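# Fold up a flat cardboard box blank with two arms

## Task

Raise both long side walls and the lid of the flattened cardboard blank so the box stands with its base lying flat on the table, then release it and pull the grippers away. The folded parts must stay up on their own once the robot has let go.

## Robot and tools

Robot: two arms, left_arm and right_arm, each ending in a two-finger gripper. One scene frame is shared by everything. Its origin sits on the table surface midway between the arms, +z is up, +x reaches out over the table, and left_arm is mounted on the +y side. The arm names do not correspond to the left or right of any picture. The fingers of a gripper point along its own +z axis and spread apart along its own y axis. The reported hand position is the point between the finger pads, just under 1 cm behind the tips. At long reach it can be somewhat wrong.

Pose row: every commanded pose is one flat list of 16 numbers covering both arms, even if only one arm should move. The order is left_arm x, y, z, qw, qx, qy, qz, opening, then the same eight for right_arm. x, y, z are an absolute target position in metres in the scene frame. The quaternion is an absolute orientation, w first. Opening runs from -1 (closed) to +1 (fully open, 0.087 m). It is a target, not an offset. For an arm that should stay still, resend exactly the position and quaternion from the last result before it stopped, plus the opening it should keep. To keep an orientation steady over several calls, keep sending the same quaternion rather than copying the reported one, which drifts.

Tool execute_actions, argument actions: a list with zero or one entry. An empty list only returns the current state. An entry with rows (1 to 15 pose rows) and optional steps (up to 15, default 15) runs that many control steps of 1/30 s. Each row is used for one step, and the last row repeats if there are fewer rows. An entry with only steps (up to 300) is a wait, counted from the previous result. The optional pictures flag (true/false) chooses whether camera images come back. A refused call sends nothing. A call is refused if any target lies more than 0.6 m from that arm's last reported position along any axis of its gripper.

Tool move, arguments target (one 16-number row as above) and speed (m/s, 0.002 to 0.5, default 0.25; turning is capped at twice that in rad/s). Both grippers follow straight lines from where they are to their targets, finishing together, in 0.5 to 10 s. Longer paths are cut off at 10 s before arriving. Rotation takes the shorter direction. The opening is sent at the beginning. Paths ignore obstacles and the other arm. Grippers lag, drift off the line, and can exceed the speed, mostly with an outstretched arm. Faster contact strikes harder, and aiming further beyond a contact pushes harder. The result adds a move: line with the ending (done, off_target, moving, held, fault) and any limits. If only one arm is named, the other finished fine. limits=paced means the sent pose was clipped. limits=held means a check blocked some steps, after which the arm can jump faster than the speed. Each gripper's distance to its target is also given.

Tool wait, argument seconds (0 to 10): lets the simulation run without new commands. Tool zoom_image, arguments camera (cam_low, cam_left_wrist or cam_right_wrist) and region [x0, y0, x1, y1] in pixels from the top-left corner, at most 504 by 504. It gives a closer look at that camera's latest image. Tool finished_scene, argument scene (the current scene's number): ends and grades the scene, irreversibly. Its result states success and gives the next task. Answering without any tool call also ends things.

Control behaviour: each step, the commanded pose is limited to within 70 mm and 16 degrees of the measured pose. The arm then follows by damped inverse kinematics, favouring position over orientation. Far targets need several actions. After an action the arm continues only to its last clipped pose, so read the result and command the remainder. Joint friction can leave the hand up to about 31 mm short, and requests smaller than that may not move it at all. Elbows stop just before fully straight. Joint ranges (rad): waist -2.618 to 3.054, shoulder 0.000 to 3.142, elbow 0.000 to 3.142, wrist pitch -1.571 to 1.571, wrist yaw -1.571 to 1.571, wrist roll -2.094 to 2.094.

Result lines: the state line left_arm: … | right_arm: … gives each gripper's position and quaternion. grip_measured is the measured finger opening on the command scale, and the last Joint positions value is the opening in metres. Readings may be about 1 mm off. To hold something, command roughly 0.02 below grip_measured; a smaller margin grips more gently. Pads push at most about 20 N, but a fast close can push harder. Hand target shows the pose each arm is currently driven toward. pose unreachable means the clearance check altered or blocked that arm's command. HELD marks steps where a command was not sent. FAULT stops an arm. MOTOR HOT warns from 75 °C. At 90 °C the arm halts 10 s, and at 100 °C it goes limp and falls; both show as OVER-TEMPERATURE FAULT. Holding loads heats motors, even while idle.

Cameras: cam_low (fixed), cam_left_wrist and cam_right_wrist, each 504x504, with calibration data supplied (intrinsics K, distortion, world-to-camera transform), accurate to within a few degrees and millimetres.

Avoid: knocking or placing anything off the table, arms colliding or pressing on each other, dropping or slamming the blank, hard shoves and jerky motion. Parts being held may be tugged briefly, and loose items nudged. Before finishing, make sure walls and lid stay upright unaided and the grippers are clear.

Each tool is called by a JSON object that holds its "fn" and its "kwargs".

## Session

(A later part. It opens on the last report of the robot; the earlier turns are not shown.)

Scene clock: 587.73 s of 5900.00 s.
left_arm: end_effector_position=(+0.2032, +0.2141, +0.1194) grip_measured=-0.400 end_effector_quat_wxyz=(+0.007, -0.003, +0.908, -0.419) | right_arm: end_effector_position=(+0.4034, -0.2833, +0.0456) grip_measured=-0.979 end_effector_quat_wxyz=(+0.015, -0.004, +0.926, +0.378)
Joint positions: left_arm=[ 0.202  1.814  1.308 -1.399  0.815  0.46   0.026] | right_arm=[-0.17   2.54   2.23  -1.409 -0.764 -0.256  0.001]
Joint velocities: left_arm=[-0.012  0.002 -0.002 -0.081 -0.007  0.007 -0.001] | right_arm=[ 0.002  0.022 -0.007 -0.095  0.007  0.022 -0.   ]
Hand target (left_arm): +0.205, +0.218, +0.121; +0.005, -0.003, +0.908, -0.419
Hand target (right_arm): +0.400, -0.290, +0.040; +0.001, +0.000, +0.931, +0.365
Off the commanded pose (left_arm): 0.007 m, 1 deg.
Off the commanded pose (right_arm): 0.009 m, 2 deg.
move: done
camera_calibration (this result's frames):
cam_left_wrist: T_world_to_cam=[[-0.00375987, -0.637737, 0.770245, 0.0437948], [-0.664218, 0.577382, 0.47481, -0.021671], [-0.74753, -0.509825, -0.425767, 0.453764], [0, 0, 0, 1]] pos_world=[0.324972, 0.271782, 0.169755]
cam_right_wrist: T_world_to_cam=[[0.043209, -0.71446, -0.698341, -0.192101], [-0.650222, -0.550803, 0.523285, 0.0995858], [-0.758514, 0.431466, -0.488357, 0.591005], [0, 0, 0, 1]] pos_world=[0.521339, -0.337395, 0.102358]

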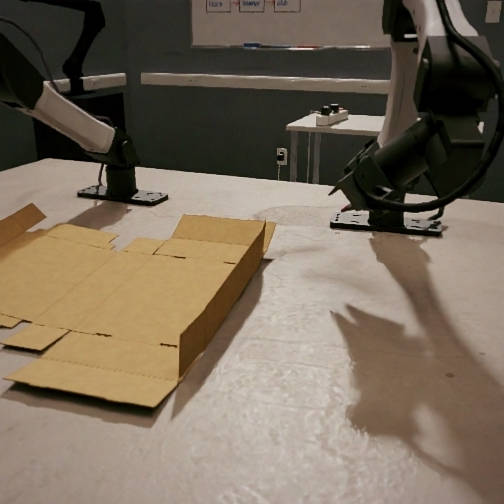

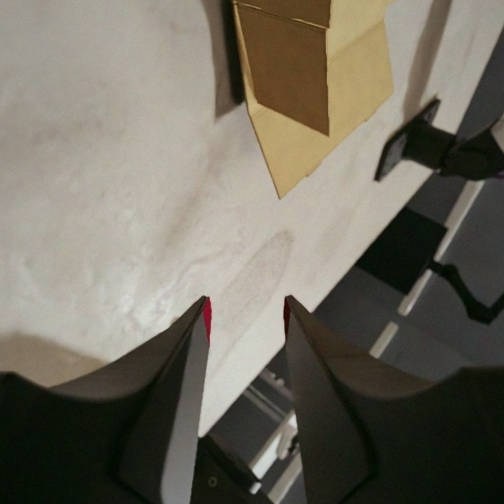

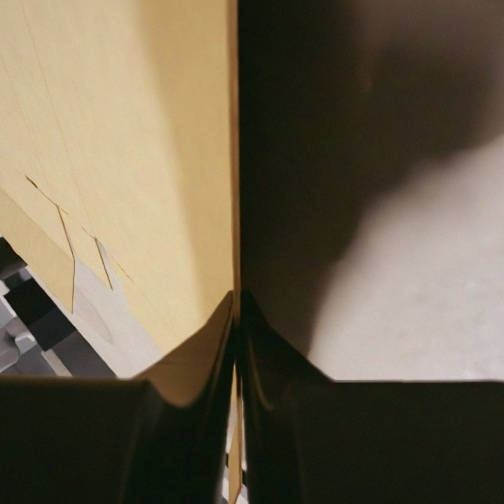

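{"fn": "move", "kwargs": {"target": [0.17,0.15,0.04,0,0,0.906,-0.423,-0.2,0.40,-0.29,0.04,0,0,0.93,0.365,-1], "speed": 0.15}}

Scene clock: 597.57 s of 5900.00 s.
left_arm: end_effector_position=(+0.1731, +0.1543, +0.0365) grip_measured=-0.200 end_effector_quat_wxyz=(-0.011, -0.005, +0.906, -0.424) | right_arm: end_effector_position=(+0.4031, -0.2833, +0.0457) grip_measured=-0.979 end_effector_quat_wxyz=(+0.014, -0.004, +0.926, +0.378)
Joint positions: left_arm=[ 0.018  1.788  0.907 -0.877  0.861  0.214  0.035] | right_arm=[-0.17   2.54   2.23  -1.41  -0.764 -0.256  0.001]
Joint velocities: left_arm=[-0.007  0.002 -0.002  0.051  0.051  0.022 -0.   ] | right_arm=[-0.002  0.002 -0.007 -0.051 -0.11  -0.066  0.   ]
Hand target (left_arm): +0.171, +0.151, +0.039; -0.001, +0.001, +0.905, -0.425
Hand target (right_arm): +0.400, -0.290, +0.040; +0.001, +0.000, +0.931, +0.365
Off the commanded pose (left_arm): 0.006 m, 1 deg.
Off the commanded pose (right_arm): 0.009 m, 2 deg.
After step 90, 5.40 s passed at rest.
move: done
camera_calibration (this result's frames):
cam_left_wrist: T_world_to_cam=[[0.0152478, -0.630028, 0.776423, 0.0647116], [-0.640071, 0.590409, 0.491657, 0.0254324], [-0.768165, -0.504462, -0.39426, 0.367172], [0, 0, 0, 1]] pos_world=[0.29734, 0.210979, 0.0820135]
cam_right_wrist: T_world_to_cam=[[0.0424238, -0.71431, -0.698542, -0.191637], [-0.649634, -0.550915, 0.523898, 0.0991239], [-0.759063, 0.431571, -0.487412, 0.591063], [0, 0, 0, 1]] pos_world=[0.521178, -0.337365, 0.102294]

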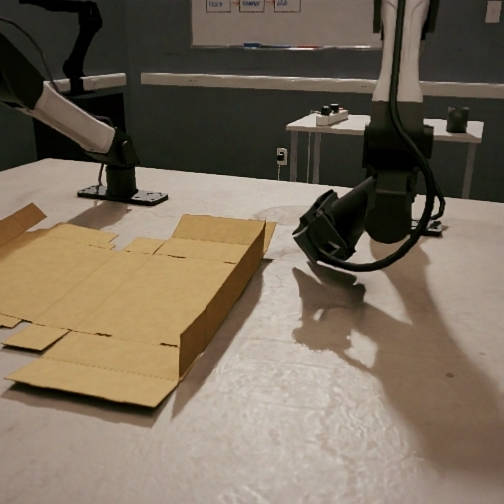

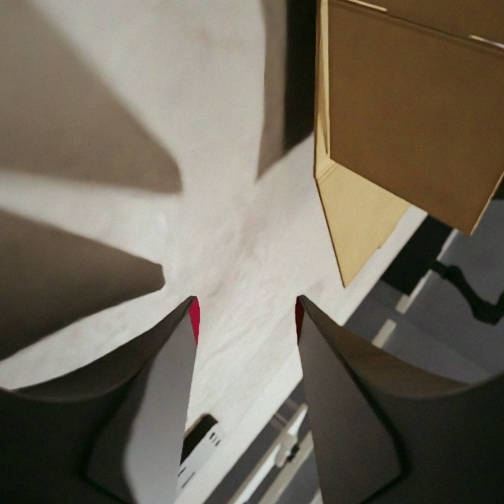

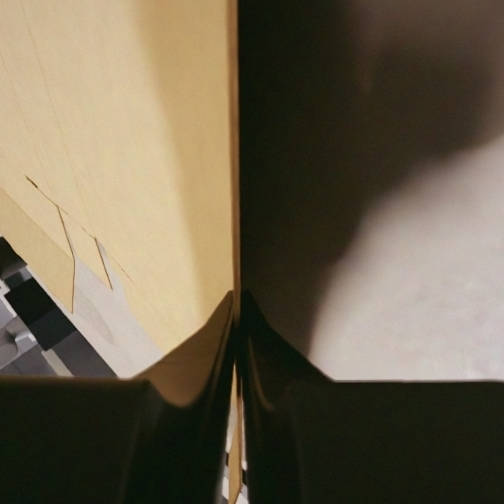

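{"fn": "move", "kwargs": {"target": [0.187,0.09,0.045,0,0,0.906,-0.423,-0.2,0.40,-0.29,0.04,0,0,0.93,0.365,-1], "speed": 0.06}}

{"fn": "move", "kwargs": {"target": [0.187,0.09,0.04,0,0,0.906,-0.423,-1,0.40,-0.29,0.04,0,0,0.93,0.365,-1], "speed": 0.06}}

Scene clock: 605.30 s of 5900.00 s.
left_arm: end_effector_position=(+0.1867, +0.0924, +0.0436) grip_measured=-0.200 end_effector_quat_wxyz=(-0.012, -0.004, +0.906, -0.423) | right_arm: end_effector_position=(+0.4031, -0.2836, +0.0454) grip_measured=-0.979 end_effector_quat_wxyz=(+0.015, -0.005, +0.926, +0.377)
Joint positions: left_arm=[-0.212  1.743  0.892 -0.637  0.872 -0.139  0.035] | right_arm=[-0.17   2.54   2.23  -1.41  -0.762 -0.258  0.001]
Joint velocities: left_arm=[ 0.007  0.002  0.007 -0.007 -0.051 -0.037 -0.   ] | right_arm=[-0.002  0.007  0.007 -0.066 -0.051 -0.007 -0.002]
Hand target (left_arm): +0.186, +0.090, +0.046; -0.002, +0.001, +0.905, -0.425
Hand target (right_arm): +0.400, -0.290, +0.040; +0.001, +0.000, +0.931, +0.365
Off the commanded pose (left_arm): 0.003 m, 1 deg.
Off the commanded pose (right_arm): 0.009 m, 2 deg.
After step 90, 3.20 s passed at rest.
move: done
camera_calibration (this result's frames):
cam_left_wrist: T_world_to_cam=[[0.0140665, -0.630806, 0.775813, 0.02026], [-0.638522, 0.59142, 0.492454, 0.0667882], [-0.769475, -0.502301, -0.394464, 0.349244], [0, 0, 0, 1]] pos_world=[0.311095, 0.148706, 0.0891562]
cam_right_wrist: T_world_to_cam=[[0.0442768, -0.71582, -0.69688, -0.193352], [-0.649172, -0.550832, 0.524556, 0.0988412], [-0.759351, 0.42917, -0.489079, 0.590502], [0, 0, 0, 1]] pos_world=[0.521124, -0.337386, 0.102211]

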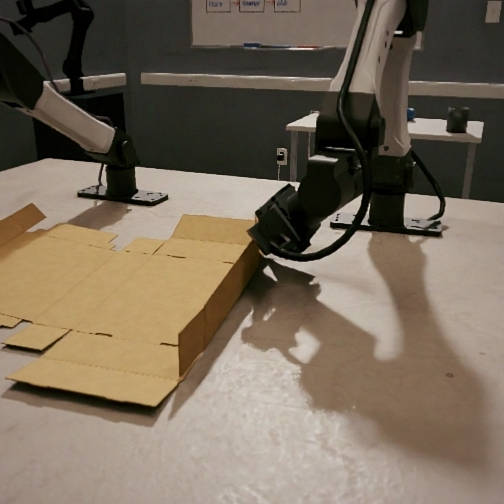

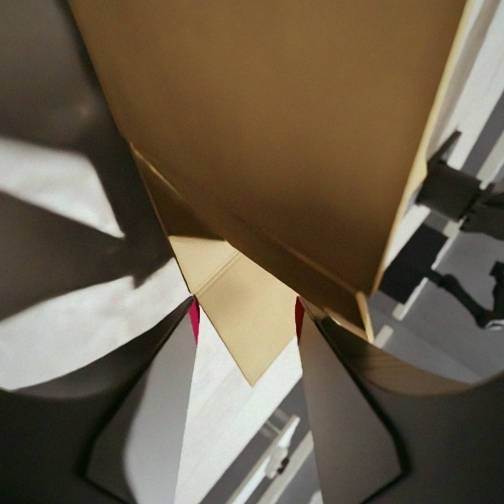

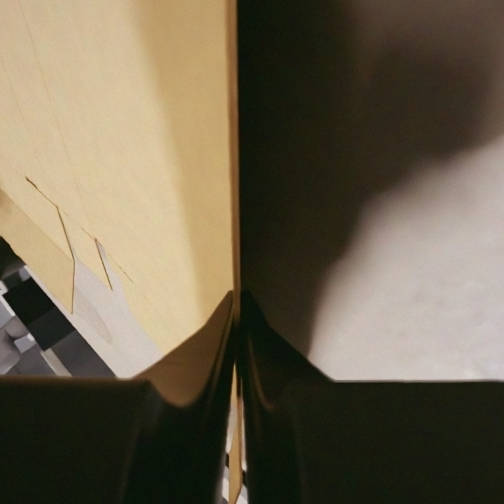

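Scene clock: 606.00 s of 5900.00 s.
left_arm: end_effector_position=(+0.1871, +0.0934, +0.0426) grip_measured=-0.968 end_effector_quat_wxyz=(-0.012, -0.007, +0.908, -0.419) | right_arm: end_effector_position=(+0.4052, -0.2871, +0.0430) grip_measured=-0.977 end_effector_quat_wxyz=(+0.022, -0.011, +0.928, +0.371)
Joint positions: left_arm=[-0.211  1.743  0.892 -0.637  0.863 -0.146  0.001] | right_arm=[-0.173  2.54   2.23  -1.398 -0.752 -0.269  0.001]
Joint velocities: left_arm=[ 0.002 -0.017 -0.012 -0.022  0.051  0.007  0.   ] | right_arm=[ 0.007 -0.007 -0.002 -0.037 -0.007 -0.007 -0.001]
Hand target (left_arm): +0.187, +0.090, +0.040; -0.001, +0.001, +0.906, -0.423
Hand target (right_arm): +0.400, -0.290, +0.040; +0.001, +0.000, +0.931, +0.365
Off the commanded pose (left_arm): 0.004 m, 2 deg.
Off the commanded pose (right_arm): 0.007 m, 3 deg.
move: off_target (right_arm)
camera_calibration (this result's frames):
cam_left_wrist: T_world_to_cam=[[0.0205695, -0.637787, 0.769938, 0.0213799], [-0.640018, 0.583228, 0.500222, 0.0676956], [-0.768085, -0.503064, -0.396198, 0.349507], [0, 0, 0, 1]] pos_world=[0.311337, 0.149978, 0.0881499]
cam_right_wrist: T_world_to_cam=[[0.0617828, -0.724256, -0.686758, -0.207531], [-0.655113, -0.548536, 0.519552, 0.102852], [-0.753, 0.417805, -0.50836, 0.587485], [0, 0, 0, 1]] pos_world=[0.522578, -0.339341, 0.102694]

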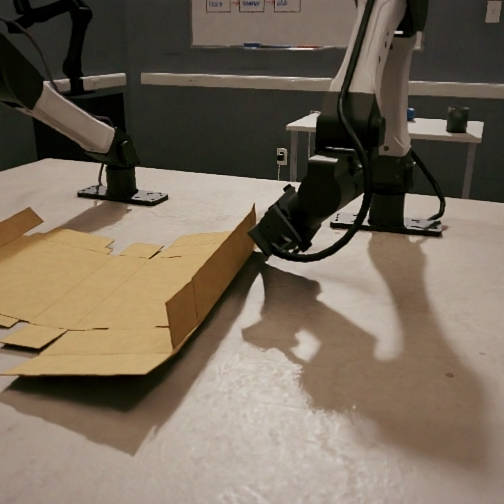

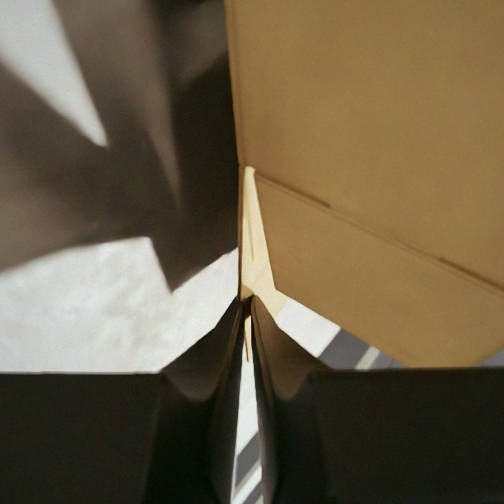

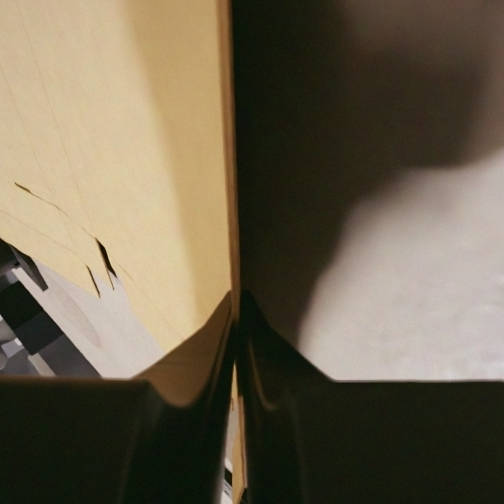

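{"fn": "move", "kwargs": {"target": [0.187,0.09,0.022,0,0,0.82,-0.572,-1,0.40,-0.28,0.07,0,0,0.93,0.365,-1], "speed": 0.06}}

{"fn": "move", "kwargs": {"target": [0.187,0.09,0.022,0,0,0.82,-0.572,-1,0.40,-0.28,0.07,0,0,0.93,0.365,0]}}

{"fn": "move", "kwargs": {"target": [0.187,0.09,0.022,0,0,0.82,-0.572,-1,0.36,-0.37,0.02,0,0,0.82,0.572,-1], "speed": 0.1}}

Scene clock: 616.87 s of 5900.00 s.
left_arm: end_effector_position=(+0.1884, +0.0902, +0.0262) grip_measured=-0.992 end_effector_quat_wxyz=(-0.008, -0.005, +0.825, -0.565) | right_arm: end_effector_position=(+0.4076, -0.2885, +0.0612) grip_measured=-0.978 end_effector_quat_wxyz=(+0.025, -0.012, +0.930, +0.367)
Joint positions: left_arm=[-0.116  1.957  0.832 -0.479  1.2    0.015  0.   ] | right_arm=[-0.173  2.54   2.308 -1.465 -0.745 -0.267  0.001]
Joint velocities: left_arm=[-0.002 -0.017 -0.002 -0.022 -0.022 -0.022  0.001] | right_arm=[-0.002 -0.012  0.002  0.051 -0.007 -0.051  0.   ]
Hand target (left_arm): +0.188, +0.091, +0.022; +0.000, +0.000, +0.821, -0.571
Hand target (right_arm): +0.400, -0.280, +0.070; +0.002, +0.000, +0.931, +0.365
Off the commanded pose (left_arm): 0.004 m, 2 deg.
Off the commanded pose (right_arm): 0.014 m, 3 deg.
After step 90, 4.60 s passed at rest.
move: off_target (right_arm)
camera_calibration (this result's frames):
cam_left_wrist: T_world_to_cam=[[0.0147362, -0.349441, 0.936842, 0.00261203], [-0.645844, 0.711946, 0.275714, 0.073929], [-0.763327, -0.609117, -0.215193, 0.346319], [0, 0, 0, 1]] pos_world=[0.312063, 0.159228, 0.0516952]
cam_right_wrist: T_world_to_cam=[[0.0664221, -0.730454, -0.679724, -0.200336], [-0.659426, -0.543389, 0.519506, 0.0974785], [-0.74883, 0.413721, -0.517773, 0.596827], [0, 0, 0, 1]] pos_world=[0.524509, -0.340287, 0.122208]

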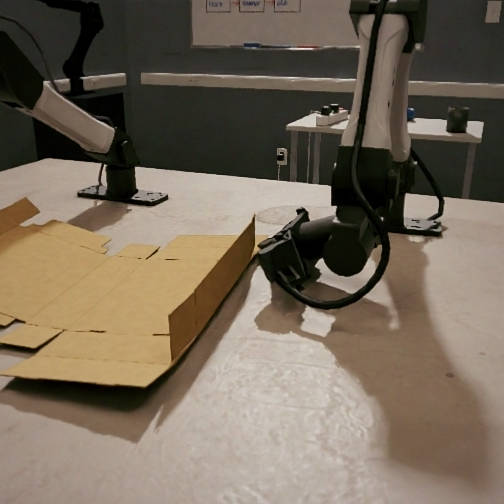

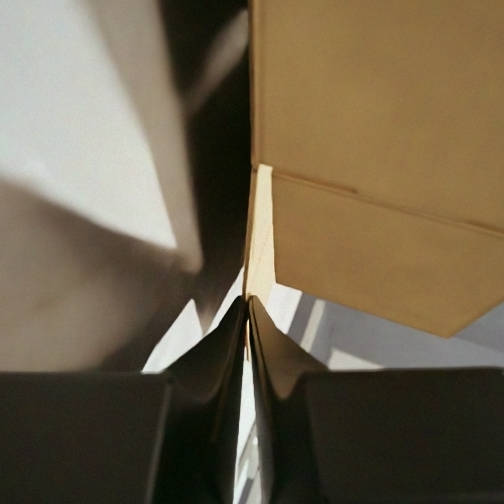

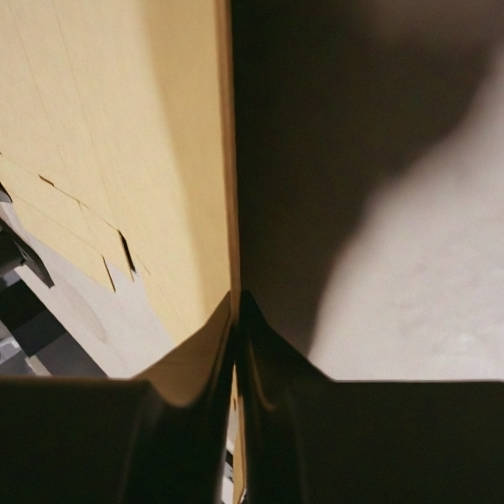

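Scene clock: 617.63 s of 5900.00 s.
left_arm: end_effector_position=(+0.1902, +0.0895, +0.0273) grip_measured=-0.994 end_effector_quat_wxyz=(-0.003, -0.001, +0.823, -0.569) | right_arm: end_effector_position=(+0.4001, -0.2863, +0.0626) grip_measured=+0.000 end_effector_quat_wxyz=(+0.004, +0.000, +0.931, +0.364)
Joint positions: left_arm=[-0.116  1.957  0.832 -0.466  1.21   0.015  0.   ] | right_arm=[-0.168  2.54   2.308 -1.499 -0.731 -0.247  0.044]
Joint velocities: left_arm=[-0.007 -0.007  0.002 -0.022  0.066  0.007  0.   ] | right_arm=[ 0.002 -0.007  0.012 -0.081 -0.007 -0.022 -0.001]
Hand target (left_arm): +0.187, +0.090, +0.022; -0.000, +0.000, +0.820, -0.572
Hand target (right_arm): +0.400, -0.280, +0.070; +0.001, -0.000, +0.931, +0.365
Off the commanded pose (left_arm): 0.006 m, 1 deg.
Off the commanded pose (right_arm): 0.010 m, 0 deg.
move: done
camera_calibration (this result's frames):
cam_left_wrist: T_world_to_cam=[[0.00297688, -0.340176, 0.940357, 0.00269336], [-0.649417, 0.714421, 0.260499, 0.0760912], [-0.760427, -0.611459, -0.218789, 0.347267], [0, 0, 0, 1]] pos_world=[0.313478, 0.158895, 0.0536239]
cam_right_wrist: T_world_to_cam=[[0.026937, -0.73525, -0.67726, -0.182935], [-0.636994, -0.534764, 0.555217, 0.0842582], [-0.770398, 0.416455, -0.482755, 0.598248], [0, 0, 0, 1]] pos_world=[0.519488, -0.338588, 0.11813]

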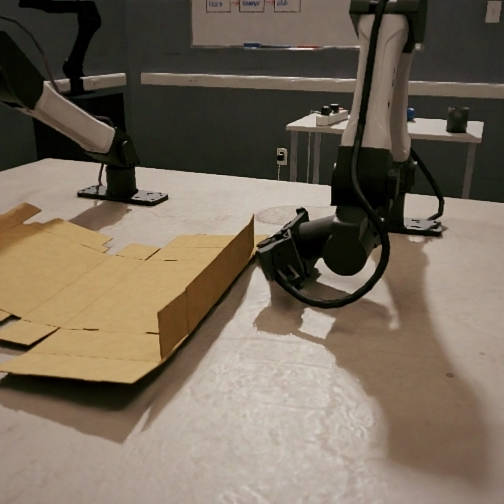

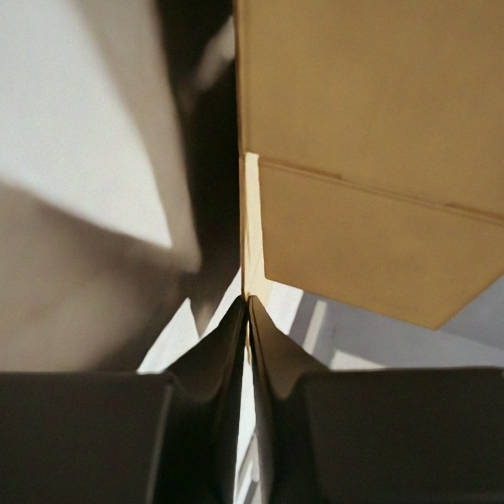

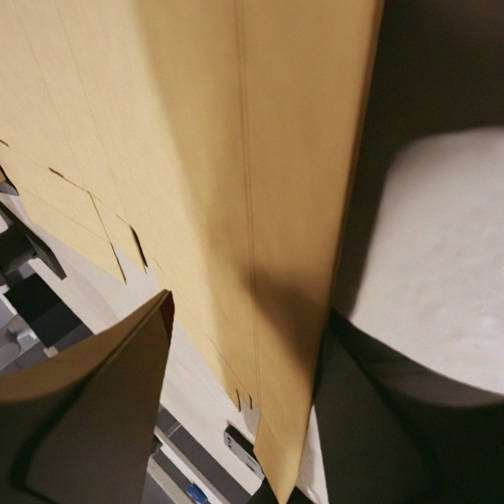

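Scene clock: 620.33 s of 5900.00 s.
left_arm: end_effector_position=(+0.1997, +0.0806, +0.0340) grip_measured=-1.000 end_effector_quat_wxyz=(+0.030, +0.035, +0.803, -0.594) | right_arm: end_effector_position=(+0.3621, -0.3334, +0.0225) grip_measured=-0.980 end_effector_quat_wxyz=(+0.036, +0.046, +0.837, +0.544)
Joint positions: left_arm=[-0.137  1.957  0.832 -0.364  1.272  0.01   0.   ] | right_arm=[-0.394  2.65   2.08  -1.574 -1.066 -0.647  0.001]
Joint velocities: left_arm=[-0.002 -0.002 -0.007 -0.007 -0.007  0.007  0.   ] | right_arm=[ 0.012 -0.017 -0.007 -0.022  0.007 -0.051  0.   ]
Hand target (left_arm): +0.187, +0.089, +0.023; +0.000, -0.000, +0.820, -0.573
Hand target (right_arm): +0.359, -0.368, +0.020; +0.065, +0.049, +0.847, +0.525
Off the commanded pose (left_arm): 0.020 m, 6 deg.
Off the commanded pose (right_arm): 0.037 m, 8 deg.
joint sent to its limit (right arm) — the command would take joint 4 (wrist pitch) past its lower limit, so that joint was sent only as far as its limit.
move: off_target (left_arm, right_arm)
camera_calibration (this result's frames):
cam_left_wrist: T_world_to_cam=[[-0.0955868, -0.279079, 0.955499, 0.00753287], [-0.65337, 0.741767, 0.151291, 0.0892442], [-0.75098, -0.609833, -0.253245, 0.34966], [0, 0, 0, 1]] pos_world=[0.321617, 0.149138, 0.0678503]
cam_right_wrist: T_world_to_cam=[[-0.013286, -0.407872, -0.912943, -0.114759], [-0.712897, -0.636352, 0.294675, 0.0565972], [-0.701143, 0.654749, -0.282316, 0.619031], [0, 0, 0, 1]] pos_world=[0.472852, -0.416101, 0.0533157]

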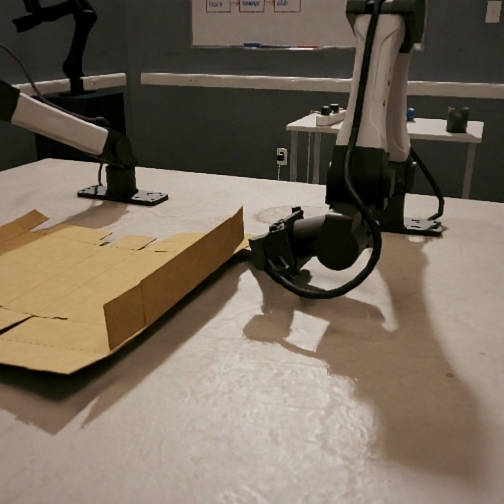

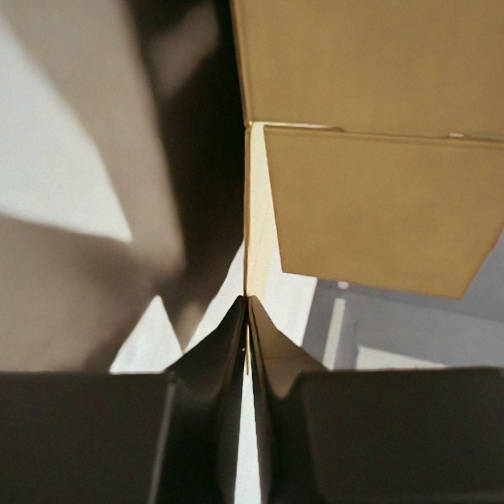

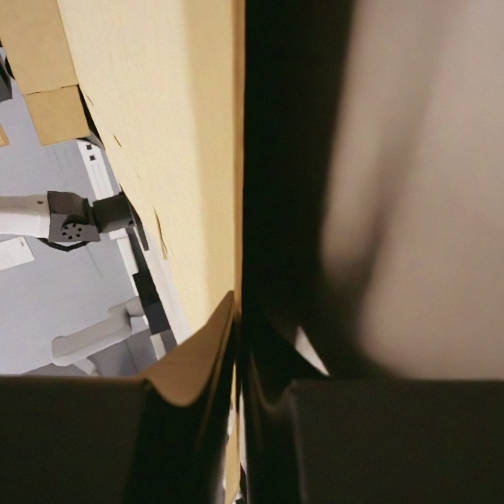

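{"fn": "move", "kwargs": {"target": [0.187,0.09,0.022,0,0,0.82,-0.572,-1,0.40,-0.24,0.14,0,0,0.985,0.174,-1], "speed": 0.1}}

{"fn": "move", "kwargs": {"target": [0.187,0.09,0.022,0,0,0.82,-0.572,-1,0.40,-0.10,0.22,0.15,0,0.985,0,-1], "speed": 0.1}}

{"fn": "move", "kwargs": {"target": [0.187,0.09,0.022,0,0,0.82,-0.572,-1,0.40,0.03,0.19,0.15,0,0.975,-0.15,-1], "speed": 0.1}}

Scene clock: 634.67 s of 5900.00 s.
left_arm: end_effector_position=(+0.1960, +0.0881, +0.0283) grip_measured=-1.000 end_effector_quat_wxyz=(+0.013, +0.010, +0.818, -0.575) | right_arm: end_effector_position=(+0.3964, -0.2523, +0.1322) grip_measured=-0.976 end_effector_quat_wxyz=(+0.034, -0.007, +0.985, +0.169)
Joint positions: left_arm=[-0.117  1.957  0.832 -0.421  1.226  0.009  0.   ] | right_arm=[ 0.031  2.378  2.452 -1.572 -0.339  0.012  0.001]
Joint velocities: left_arm=[ 0.002 -0.022 -0.002 -0.066 -0.022  0.022  0.   ] | right_arm=[ 0.007  0.002 -0.007  0.007 -0.007  0.022  0.   ]
Hand target (left_arm): +0.187, +0.090, +0.022; +0.000, -0.000, +0.820, -0.572
Hand target (right_arm): +0.398, -0.240, +0.139; +0.039, +0.004, +0.983, +0.179
Off the commanded pose (left_arm): 0.011 m, 2 deg.
Off the commanded pose (right_arm): 0.015 m, 4 deg.
joint sent to its limit (right arm) — the command would take joint 4 (wrist pitch) past its lower limit, so that joint was sent only as far as its limit.
After step 90, 6.90 s passed at rest.
move: off_target (left_arm, right_arm)
camera_calibration (this result's frames):
cam_left_wrist: T_world_to_cam=[[-0.0339249, -0.325181, 0.945043, 0.00702175], [-0.659327, 0.717913, 0.22336, 0.083308], [-0.751091, -0.615515, -0.238756, 0.35015], [0, 0, 0, 1]] pos_world=[0.31816, 0.157998, 0.0583568]
cam_right_wrist: T_world_to_cam=[[0.0493557, -0.94242, -0.330769, -0.217715], [-0.679387, -0.274432, 0.68053, 0.127395], [-0.732118, 0.191132, -0.653813, 0.56538], [0, 0, 0, 1]] pos_world=[0.511221, -0.27828, 0.210943]

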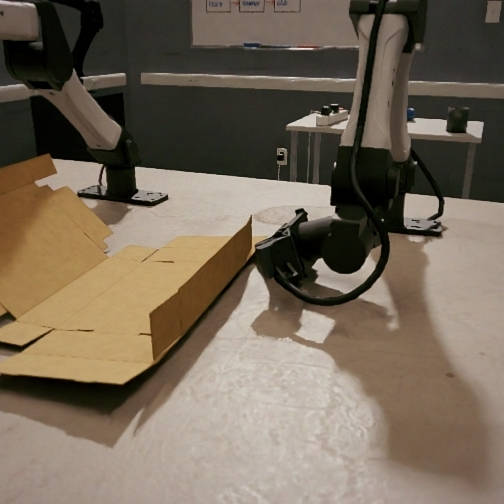

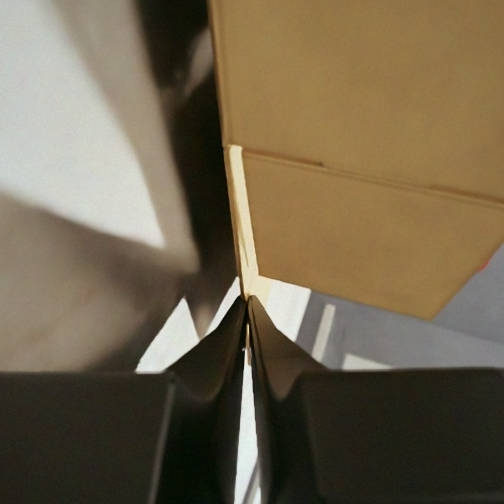

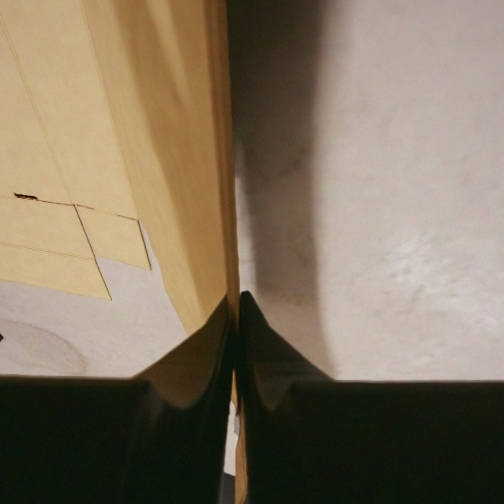

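Scene clock: 637.13 s of 5900.00 s.
left_arm: end_effector_position=(+0.1949, +0.0888, +0.0269) grip_measured=-1.000 end_effector_quat_wxyz=(+0.010, +0.007, +0.821, -0.571) | right_arm: end_effector_position=(+0.3971, -0.1039, +0.2202) grip_measured=-0.977 end_effector_quat_wxyz=(+0.229, -0.023, +0.972, +0.045)
Joint positions: left_arm=[-0.117  1.957  0.832 -0.43   1.215  0.009  0.   ] | right_arm=[ 0.489  2.36   2.818 -1.571  0.114  0.398  0.001]
Joint velocities: left_arm=[ 0.002 -0.012 -0.002  0.037 -0.051 -0.022  0.   ] | right_arm=[-0.002 -0.002  0.007 -0.007 -0.007  0.007 -0.001]
Hand target (left_arm): +0.187, +0.090, +0.022; +0.000, -0.000, +0.820, -0.572
Hand target (right_arm): +0.401, -0.102, +0.219; +0.235, -0.002, +0.971, +0.043
Off the commanded pose (left_arm): 0.009 m, 1 deg.
Off the commanded pose (right_arm): 0.005 m, 11 deg.
joint sent to its limit (right arm) — the command would take joint 4 (wrist pitch) past its lower limit, so that joint was sent only as far as its limit.
move: off_target (right_arm)
camera_calibration (this result's frames):
cam_left_wrist: T_world_to_cam=[[-0.0259131, -0.335246, 0.941774, 0.00796774], [-0.657549, 0.715317, 0.236541, 0.081969], [-0.752966, -0.613133, -0.238977, 0.349537], [0, 0, 0, 1]] pos_world=[0.317295, 0.15835, 0.0566383]
cam_right_wrist: T_world_to_cam=[[0.0870072, -0.994062, -0.0653521, -0.127592], [-0.906884, -0.106185, 0.407781, 0.27654], [-0.412299, 0.0237869, -0.910738, 0.50726], [0, 0, 0, 1]] pos_world=[0.471034, -0.109535, 0.340874]

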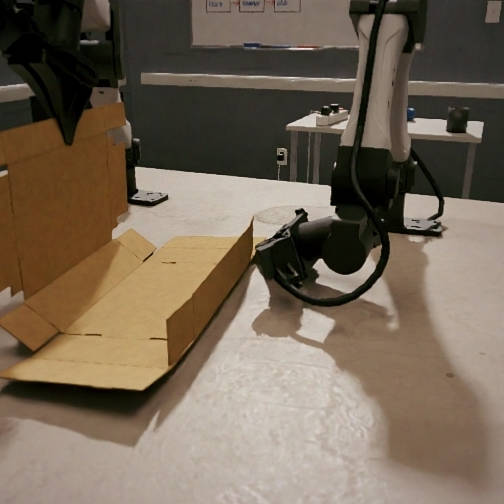

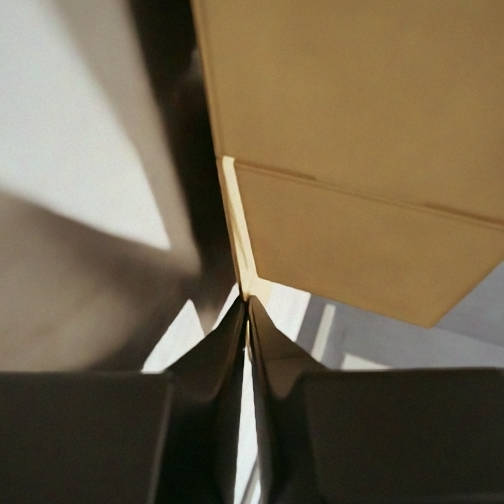

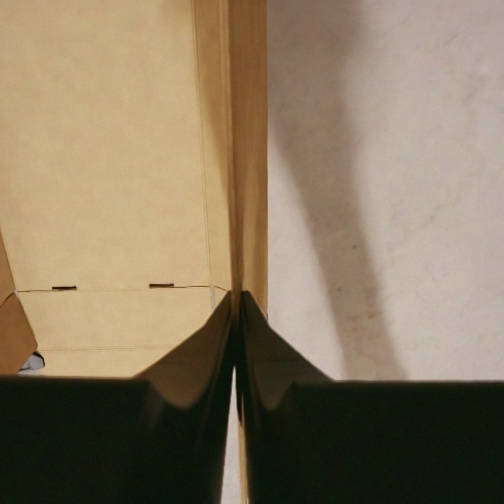

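Scene clock: 639.60 s of 5900.00 s.
left_arm: end_effector_position=(+0.1955, +0.0890, +0.0259) grip_measured=-1.000 end_effector_quat_wxyz=(+0.012, +0.009, +0.822, -0.569) | right_arm: end_effector_position=(+0.3861, +0.0092, +0.1885) grip_measured=-0.979 end_effector_quat_wxyz=(+0.331, -0.062, +0.941, -0.027)
Joint positions: left_arm=[-0.117  1.957  0.832 -0.425  1.211  0.009  0.   ] | right_arm=[ 0.797  2.485  2.838 -1.412  0.463  0.524  0.001]
Joint velocities: left_arm=[-0.007 -0.002  0.017 -0.037  0.037  0.022  0.   ] | right_arm=[ 0.002 -0.002 -0.002  0.007  0.022 -0.022 -0.001]
Hand target (left_arm): +0.187, +0.090, +0.022; +0.000, -0.000, +0.820, -0.572
Hand target (right_arm): +0.401, +0.027, +0.191; +0.361, -0.047, +0.931, -0.001
Off the commanded pose (left_arm): 0.009 m, 2 deg.
Off the commanded pose (right_arm): 0.025 m, 26 deg; orientation clipped at the last step of the last action.
elbow stopped short (right arm): the move would have taken joint 3 (elbow) straighter than the controller allows; a more bent joint 3 avoids this.
move: off_target (right_arm); limits=paced
camera_calibration (this result's frames):
cam_left_wrist: T_world_to_cam=[[-0.0301823, -0.339564, 0.940099, 0.010219], [-0.658691, 0.714175, 0.236813, 0.0827237], [-0.751808, -0.612087, -0.245223, 0.349812], [0, 0, 0, 1]] pos_world=[0.317789, 0.158506, 0.0565851]
cam_right_wrist: T_world_to_cam=[[0.117695, -0.987201, 0.107617, -0.0607827], [-0.972253, -0.0924887, 0.214873, 0.352977], [-0.202169, -0.129921, -0.970695, 0.402694], [0, 0, 0, 1]] pos_world=[0.431749, 0.0249599, 0.321589]

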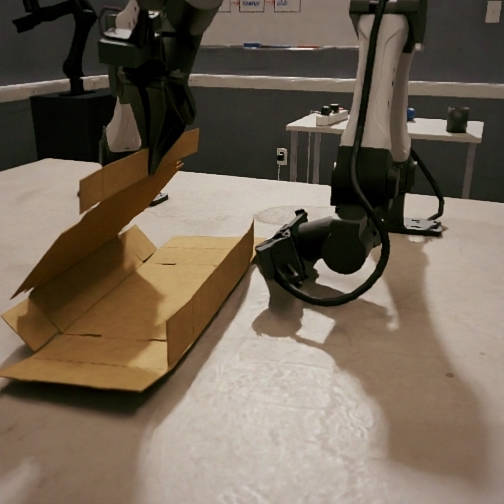

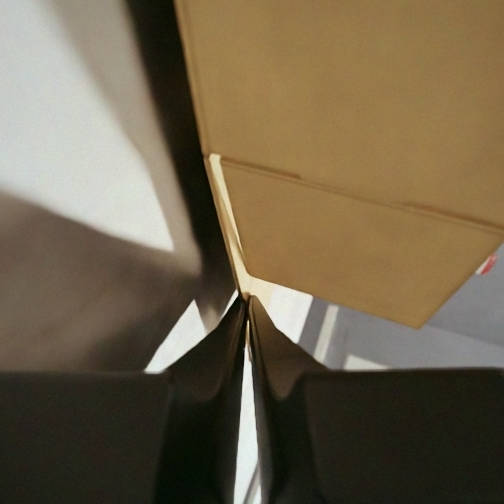

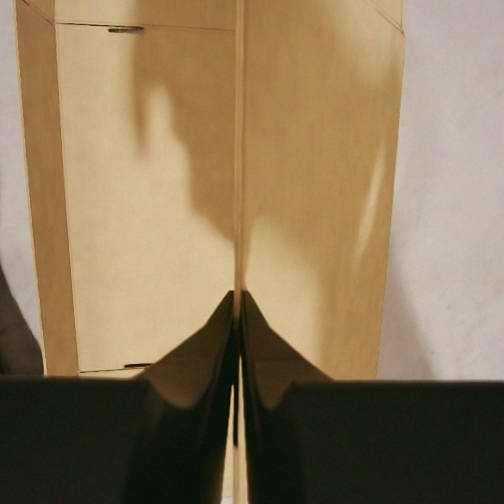

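{"fn": "move", "kwargs": {"target": [0.187,0.09,0.022,0,0,0.82,-0.572,-1,0.386,0.0,0.19,0.331,-0.062,0.941,-0.027,0.2]}}

{"fn": "move", "kwargs": {"target": [0.187,0.09,0.022,0,0,0.82,-0.572,-1,0.36,-0.02,0.28,0.331,-0.062,0.941,-0.027,0.2], "speed": 0.12}}

Scene clock: 654.63 s of 5900.00 s.
left_arm: end_effector_position=(+0.1956, +0.0891, +0.0257) grip_measured=-1.000 end_effector_quat_wxyz=(+0.012, +0.009, +0.823, -0.568) | right_arm: end_effector_position=(+0.3882, +0.0048, +0.1887) grip_measured=+0.200 end_effector_quat_wxyz=(+0.332, -0.060, +0.941, -0.034)
Joint positions: left_arm=[-0.117  1.957  0.832 -0.424  1.209  0.009  0.   ] | right_arm=[ 0.792  2.485  2.838 -1.415  0.475  0.521  0.052]
Joint velocities: left_arm=[ 0.017 -0.007  0.007  0.037 -0.051  0.037 -0.   ] | right_arm=[-0.007 -0.017 -0.002 -0.051  0.037 -0.037 -0.   ]
Hand target (left_arm): +0.187, +0.090, +0.022; +0.000, -0.000, +0.820, -0.572
Hand target (right_arm): +0.386, +0.000, +0.190; +0.324, -0.061, +0.943, -0.032
Off the commanded pose (left_arm): 0.009 m, 2 deg.
Off the commanded pose (right_arm): 0.005 m, 1 deg.
After step 90, 11.33 s passed at rest.
move: done
camera_calibration (this result's frames):
cam_left_wrist: T_world_to_cam=[[-0.0308888, -0.340642, 0.939686, 0.0106957], [-0.658889, 0.713887, 0.23713, 0.0828516], [-0.751606, -0.611824, -0.246496, 0.349854], [0, 0, 0, 1]] pos_world=[0.317873, 0.158546, 0.0565404]
cam_right_wrist: T_world_to_cam=[[0.108854, -0.986858, 0.119421, -0.0641765], [-0.973893, -0.0817988, 0.211757, 0.355713], [-0.199205, -0.139354, -0.969999, 0.401593], [0, 0, 0, 1]] pos_world=[0.433412, 0.0217274, 0.321884]

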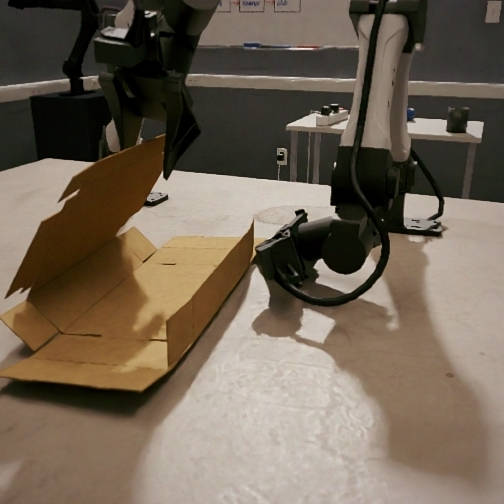

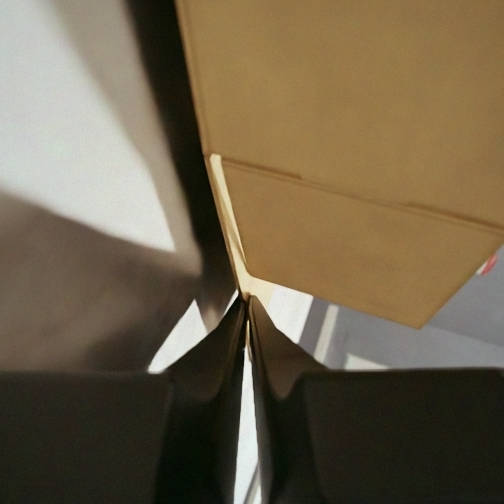

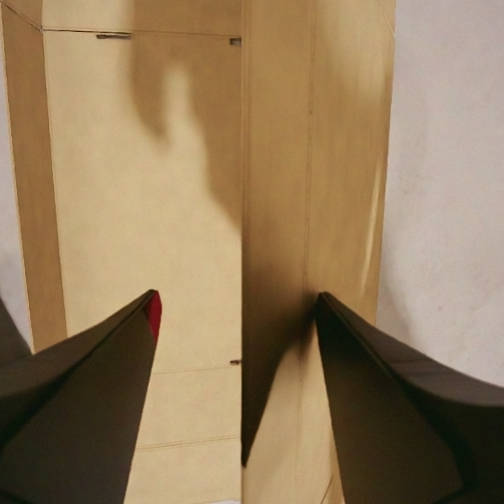

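Scene clock: 655.87 s of 5900.00 s.
left_arm: end_effector_position=(+0.1957, +0.0894, +0.0249) grip_measured=-0.983 end_effector_quat_wxyz=(+0.013, +0.010, +0.824, -0.567) | right_arm: end_effector_position=(+0.3643, -0.0240, +0.2663) grip_measured=+0.200 end_effector_quat_wxyz=(+0.371, -0.065, +0.926, -0.017)
Joint positions: left_arm=[-0.117  1.957  0.832 -0.424  1.205  0.011  0.001] | right_arm=[ 0.792  2.313  2.838 -1.487  0.489  0.477  0.052]
Joint velocities: left_arm=[-0.007 -0.007 -0.007  0.007 -0.007 -0.051  0.001] | right_arm=[-0.002 -0.002 -0.007 -0.022 -0.022  0.051 -0.001]
Hand target (left_arm): +0.187, +0.090, +0.022; +0.000, -0.000, +0.820, -0.572
Hand target (right_arm): +0.359, -0.021, +0.279; +0.378, -0.069, +0.923, +0.002
Off the commanded pose (left_arm): 0.009 m, 2 deg.
Off the commanded pose (right_arm): 0.015 m, 5 deg.
elbow stopped short (right arm): the move would have taken joint 3 (elbow) straighter than the controller allows; a more bent joint 3 avoids this.
move: off_target (right_arm)
camera_calibration (this result's frames):
cam_left_wrist: T_world_to_cam=[[-0.0327516, -0.344938, 0.938054, 0.0123677], [-0.658898, 0.713174, 0.239241, 0.0828466], [-0.751519, -0.610246, -0.250636, 0.349802], [0, 0, 0, 1]] pos_world=[0.317876, 0.158648, 0.0562513]
cam_right_wrist: T_world_to_cam=[[0.125195, -0.987345, 0.0973453, -0.0992969], [-0.985176, -0.112119, 0.129838, 0.338901], [-0.117281, -0.112157, -0.986745, 0.443334], [0, 0, 0, 1]] pos_world=[0.398303, -0.0103199, 0.403121]

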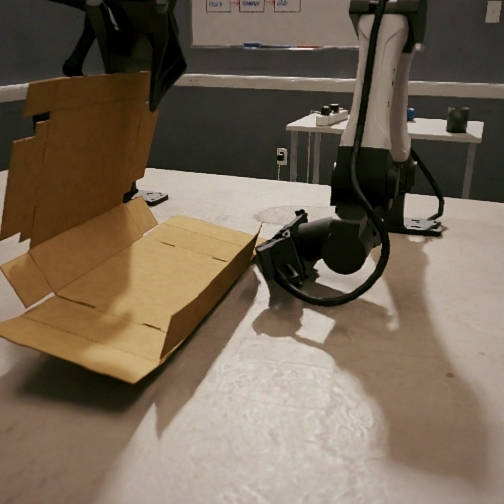

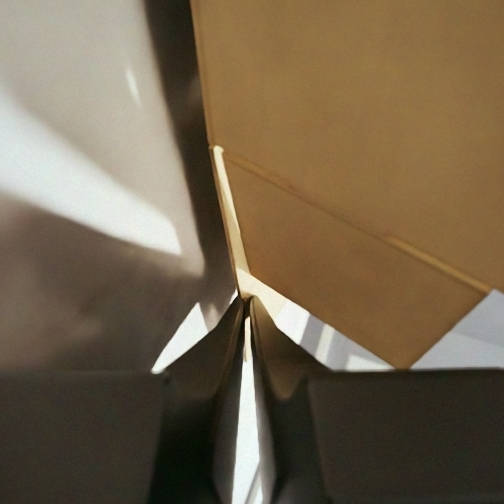

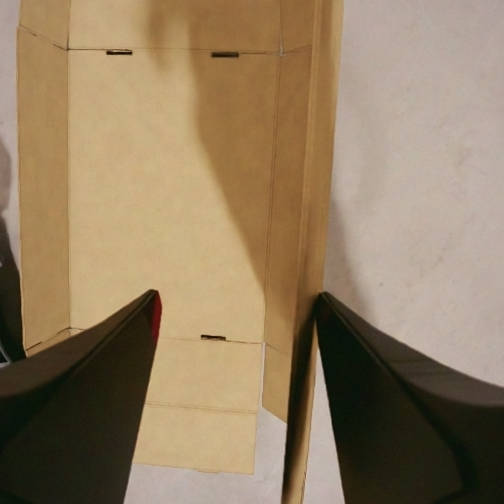

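{"fn": "move", "kwargs": {"target": [0.187,0.09,0.022,0,0,0.82,-0.572,-1,0.33,-0.12,0.30,0.331,-0.03,0.941,0,0.2], "speed": 0.12}}

{"fn": "move", "kwargs": {"target": [0.187,0.09,0.022,0,0,0.82,-0.572,-1,0.33,-0.36,0.15,0,0,0.906,0.423,-1]}}

Scene clock: 664.97 s of 5900.00 s.
left_arm: end_effector_position=(+0.1956, +0.0886, +0.0271) grip_measured=-0.999 end_effector_quat_wxyz=(+0.013, +0.010, +0.820, -0.572) | right_arm: end_effector_position=(+0.3271, -0.1169, +0.2953) grip_measured=+0.200 end_effector_quat_wxyz=(+0.326, -0.030, +0.945, -0.005)
Joint positions: left_arm=[-0.117  1.957  0.832 -0.424  1.218  0.011  0.   ] | right_arm=[ 0.638  1.919  2.365 -1.445  0.359  0.451  0.052]
Joint velocities: left_arm=[-0.022 -0.007 -0.027 -0.022 -0.022  0.007 -0.   ] | right_arm=[-0.002 -0.017 -0.007  0.022 -0.007 -0.007 -0.002]
Hand target (left_arm): +0.187, +0.090, +0.022; +0.000, -0.000, +0.820, -0.572
Hand target (right_arm): +0.328, -0.119, +0.299; +0.332, -0.030, +0.943, -0.000
Off the commanded pose (left_arm): 0.010 m, 2 deg.
Off the commanded pose (right_arm): 0.006 m, 1 deg.
After step 90, 4.63 s passed at rest.
move: done
camera_calibration (this result's frames):
cam_left_wrist: T_world_to_cam=[[-0.0328768, -0.332376, 0.942574, 0.0088138], [-0.658698, 0.716495, 0.22968, 0.0828092], [-0.751689, -0.61332, -0.242491, 0.349896], [0, 0, 0, 1]] pos_world=[0.317849, 0.158195, 0.0575196]
cam_right_wrist: T_world_to_cam=[[0.0718765, -0.996383, 0.0453282, -0.157516], [-0.973173, -0.0600989, 0.222085, 0.262953], [-0.218558, -0.0600749, -0.973973, 0.492618], [0, 0, 0, 1]] pos_world=[0.374886, -0.111549, 0.428538]

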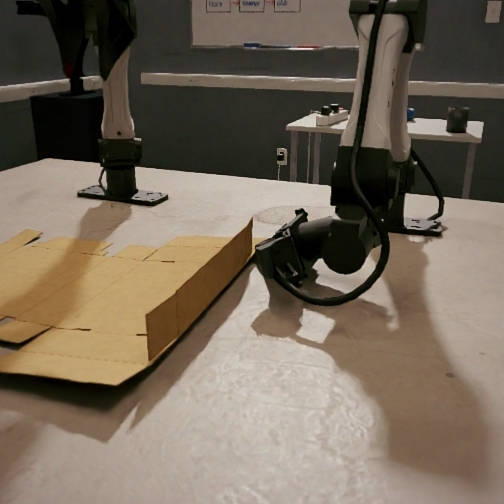

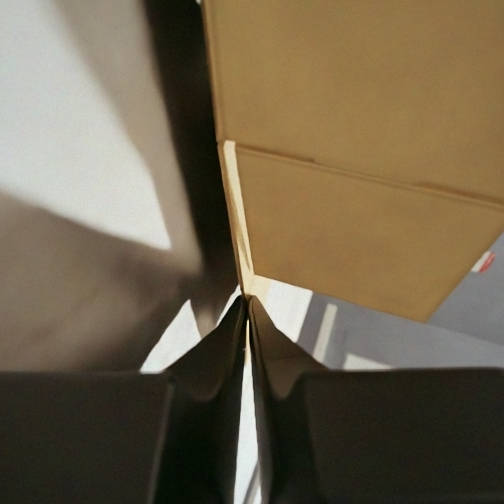

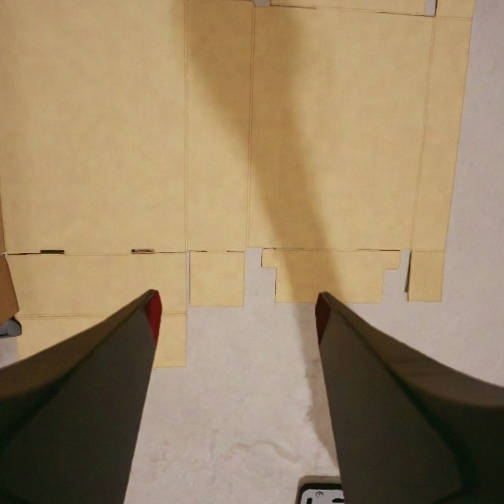

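Scene clock: 667.63 s of 5900.00 s.
left_arm: end_effector_position=(+0.1956, +0.0886, +0.0271) grip_measured=-0.999 end_effector_quat_wxyz=(+0.013, +0.010, +0.820, -0.572) | right_arm: end_effector_position=(+0.3297, -0.3579, +0.1524) grip_measured=-1.000 end_effector_quat_wxyz=(+0.090, +0.039, +0.919, +0.382)
Joint positions: left_arm=[-0.117  1.957  0.832 -0.424  1.218  0.011  0.   ] | right_arm=[-0.415  2.142  1.97  -1.56  -0.793 -0.415  0.   ]
Joint velocities: left_arm=[-0.012  0.007 -0.012  0.037  0.037 -0.037 -0.001] | right_arm=[-0.017 -0.017 -0.007  0.007 -0.022 -0.007  0.   ]
Hand target (left_arm): +0.187, +0.090, +0.022; +0.000, -0.000, +0.820, -0.572
Hand target (right_arm): +0.328, -0.357, +0.151; +0.085, +0.040, +0.916, +0.389
Off the commanded pose (left_arm): 0.010 m, 2 deg.
Off the commanded pose (right_arm): 0.003 m, 12 deg.
joint sent to its limit (right arm) — the command would take joint 4 (wrist pitch) past its lower limit, so that joint was sent only as far as its limit.
move: off_target (right_arm)
camera_calibration (this result's frames):
cam_left_wrist: T_world_to_cam=[[-0.0328768, -0.332376, 0.942574, 0.0088138], [-0.658698, 0.716495, 0.22968, 0.0828092], [-0.751689, -0.61332, -0.242491, 0.349896], [0, 0, 0, 1]] pos_world=[0.317849, 0.158195, 0.0575196]
cam_right_wrist: T_world_to_cam=[[0.0210229, -0.709331, -0.704562, -0.15752], [-0.77136, -0.459844, 0.43994, 0.0399255], [-0.636052, 0.534222, -0.556816, 0.626288], [0, 0, 0, 1]] pos_world=[0.432461, -0.427952, 0.22018]

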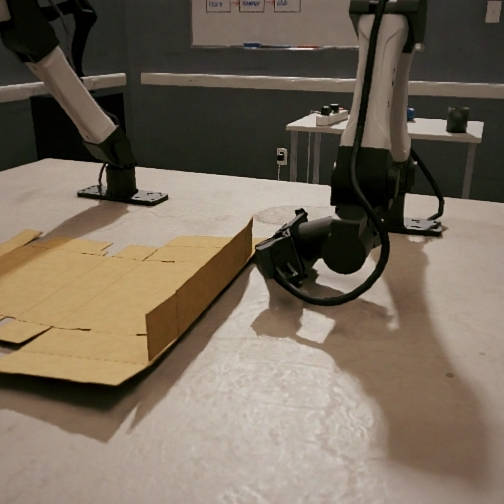

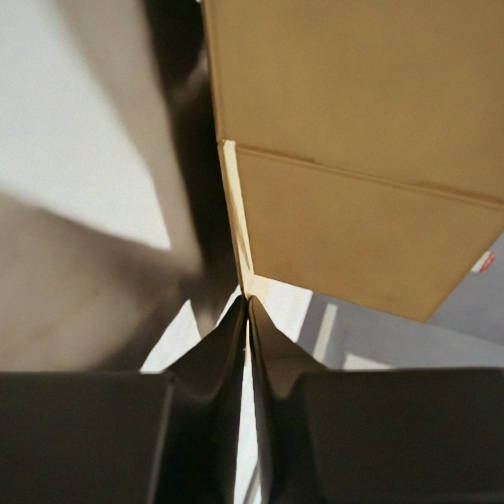

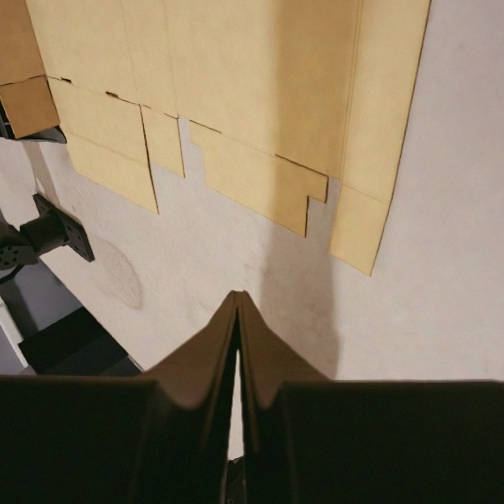

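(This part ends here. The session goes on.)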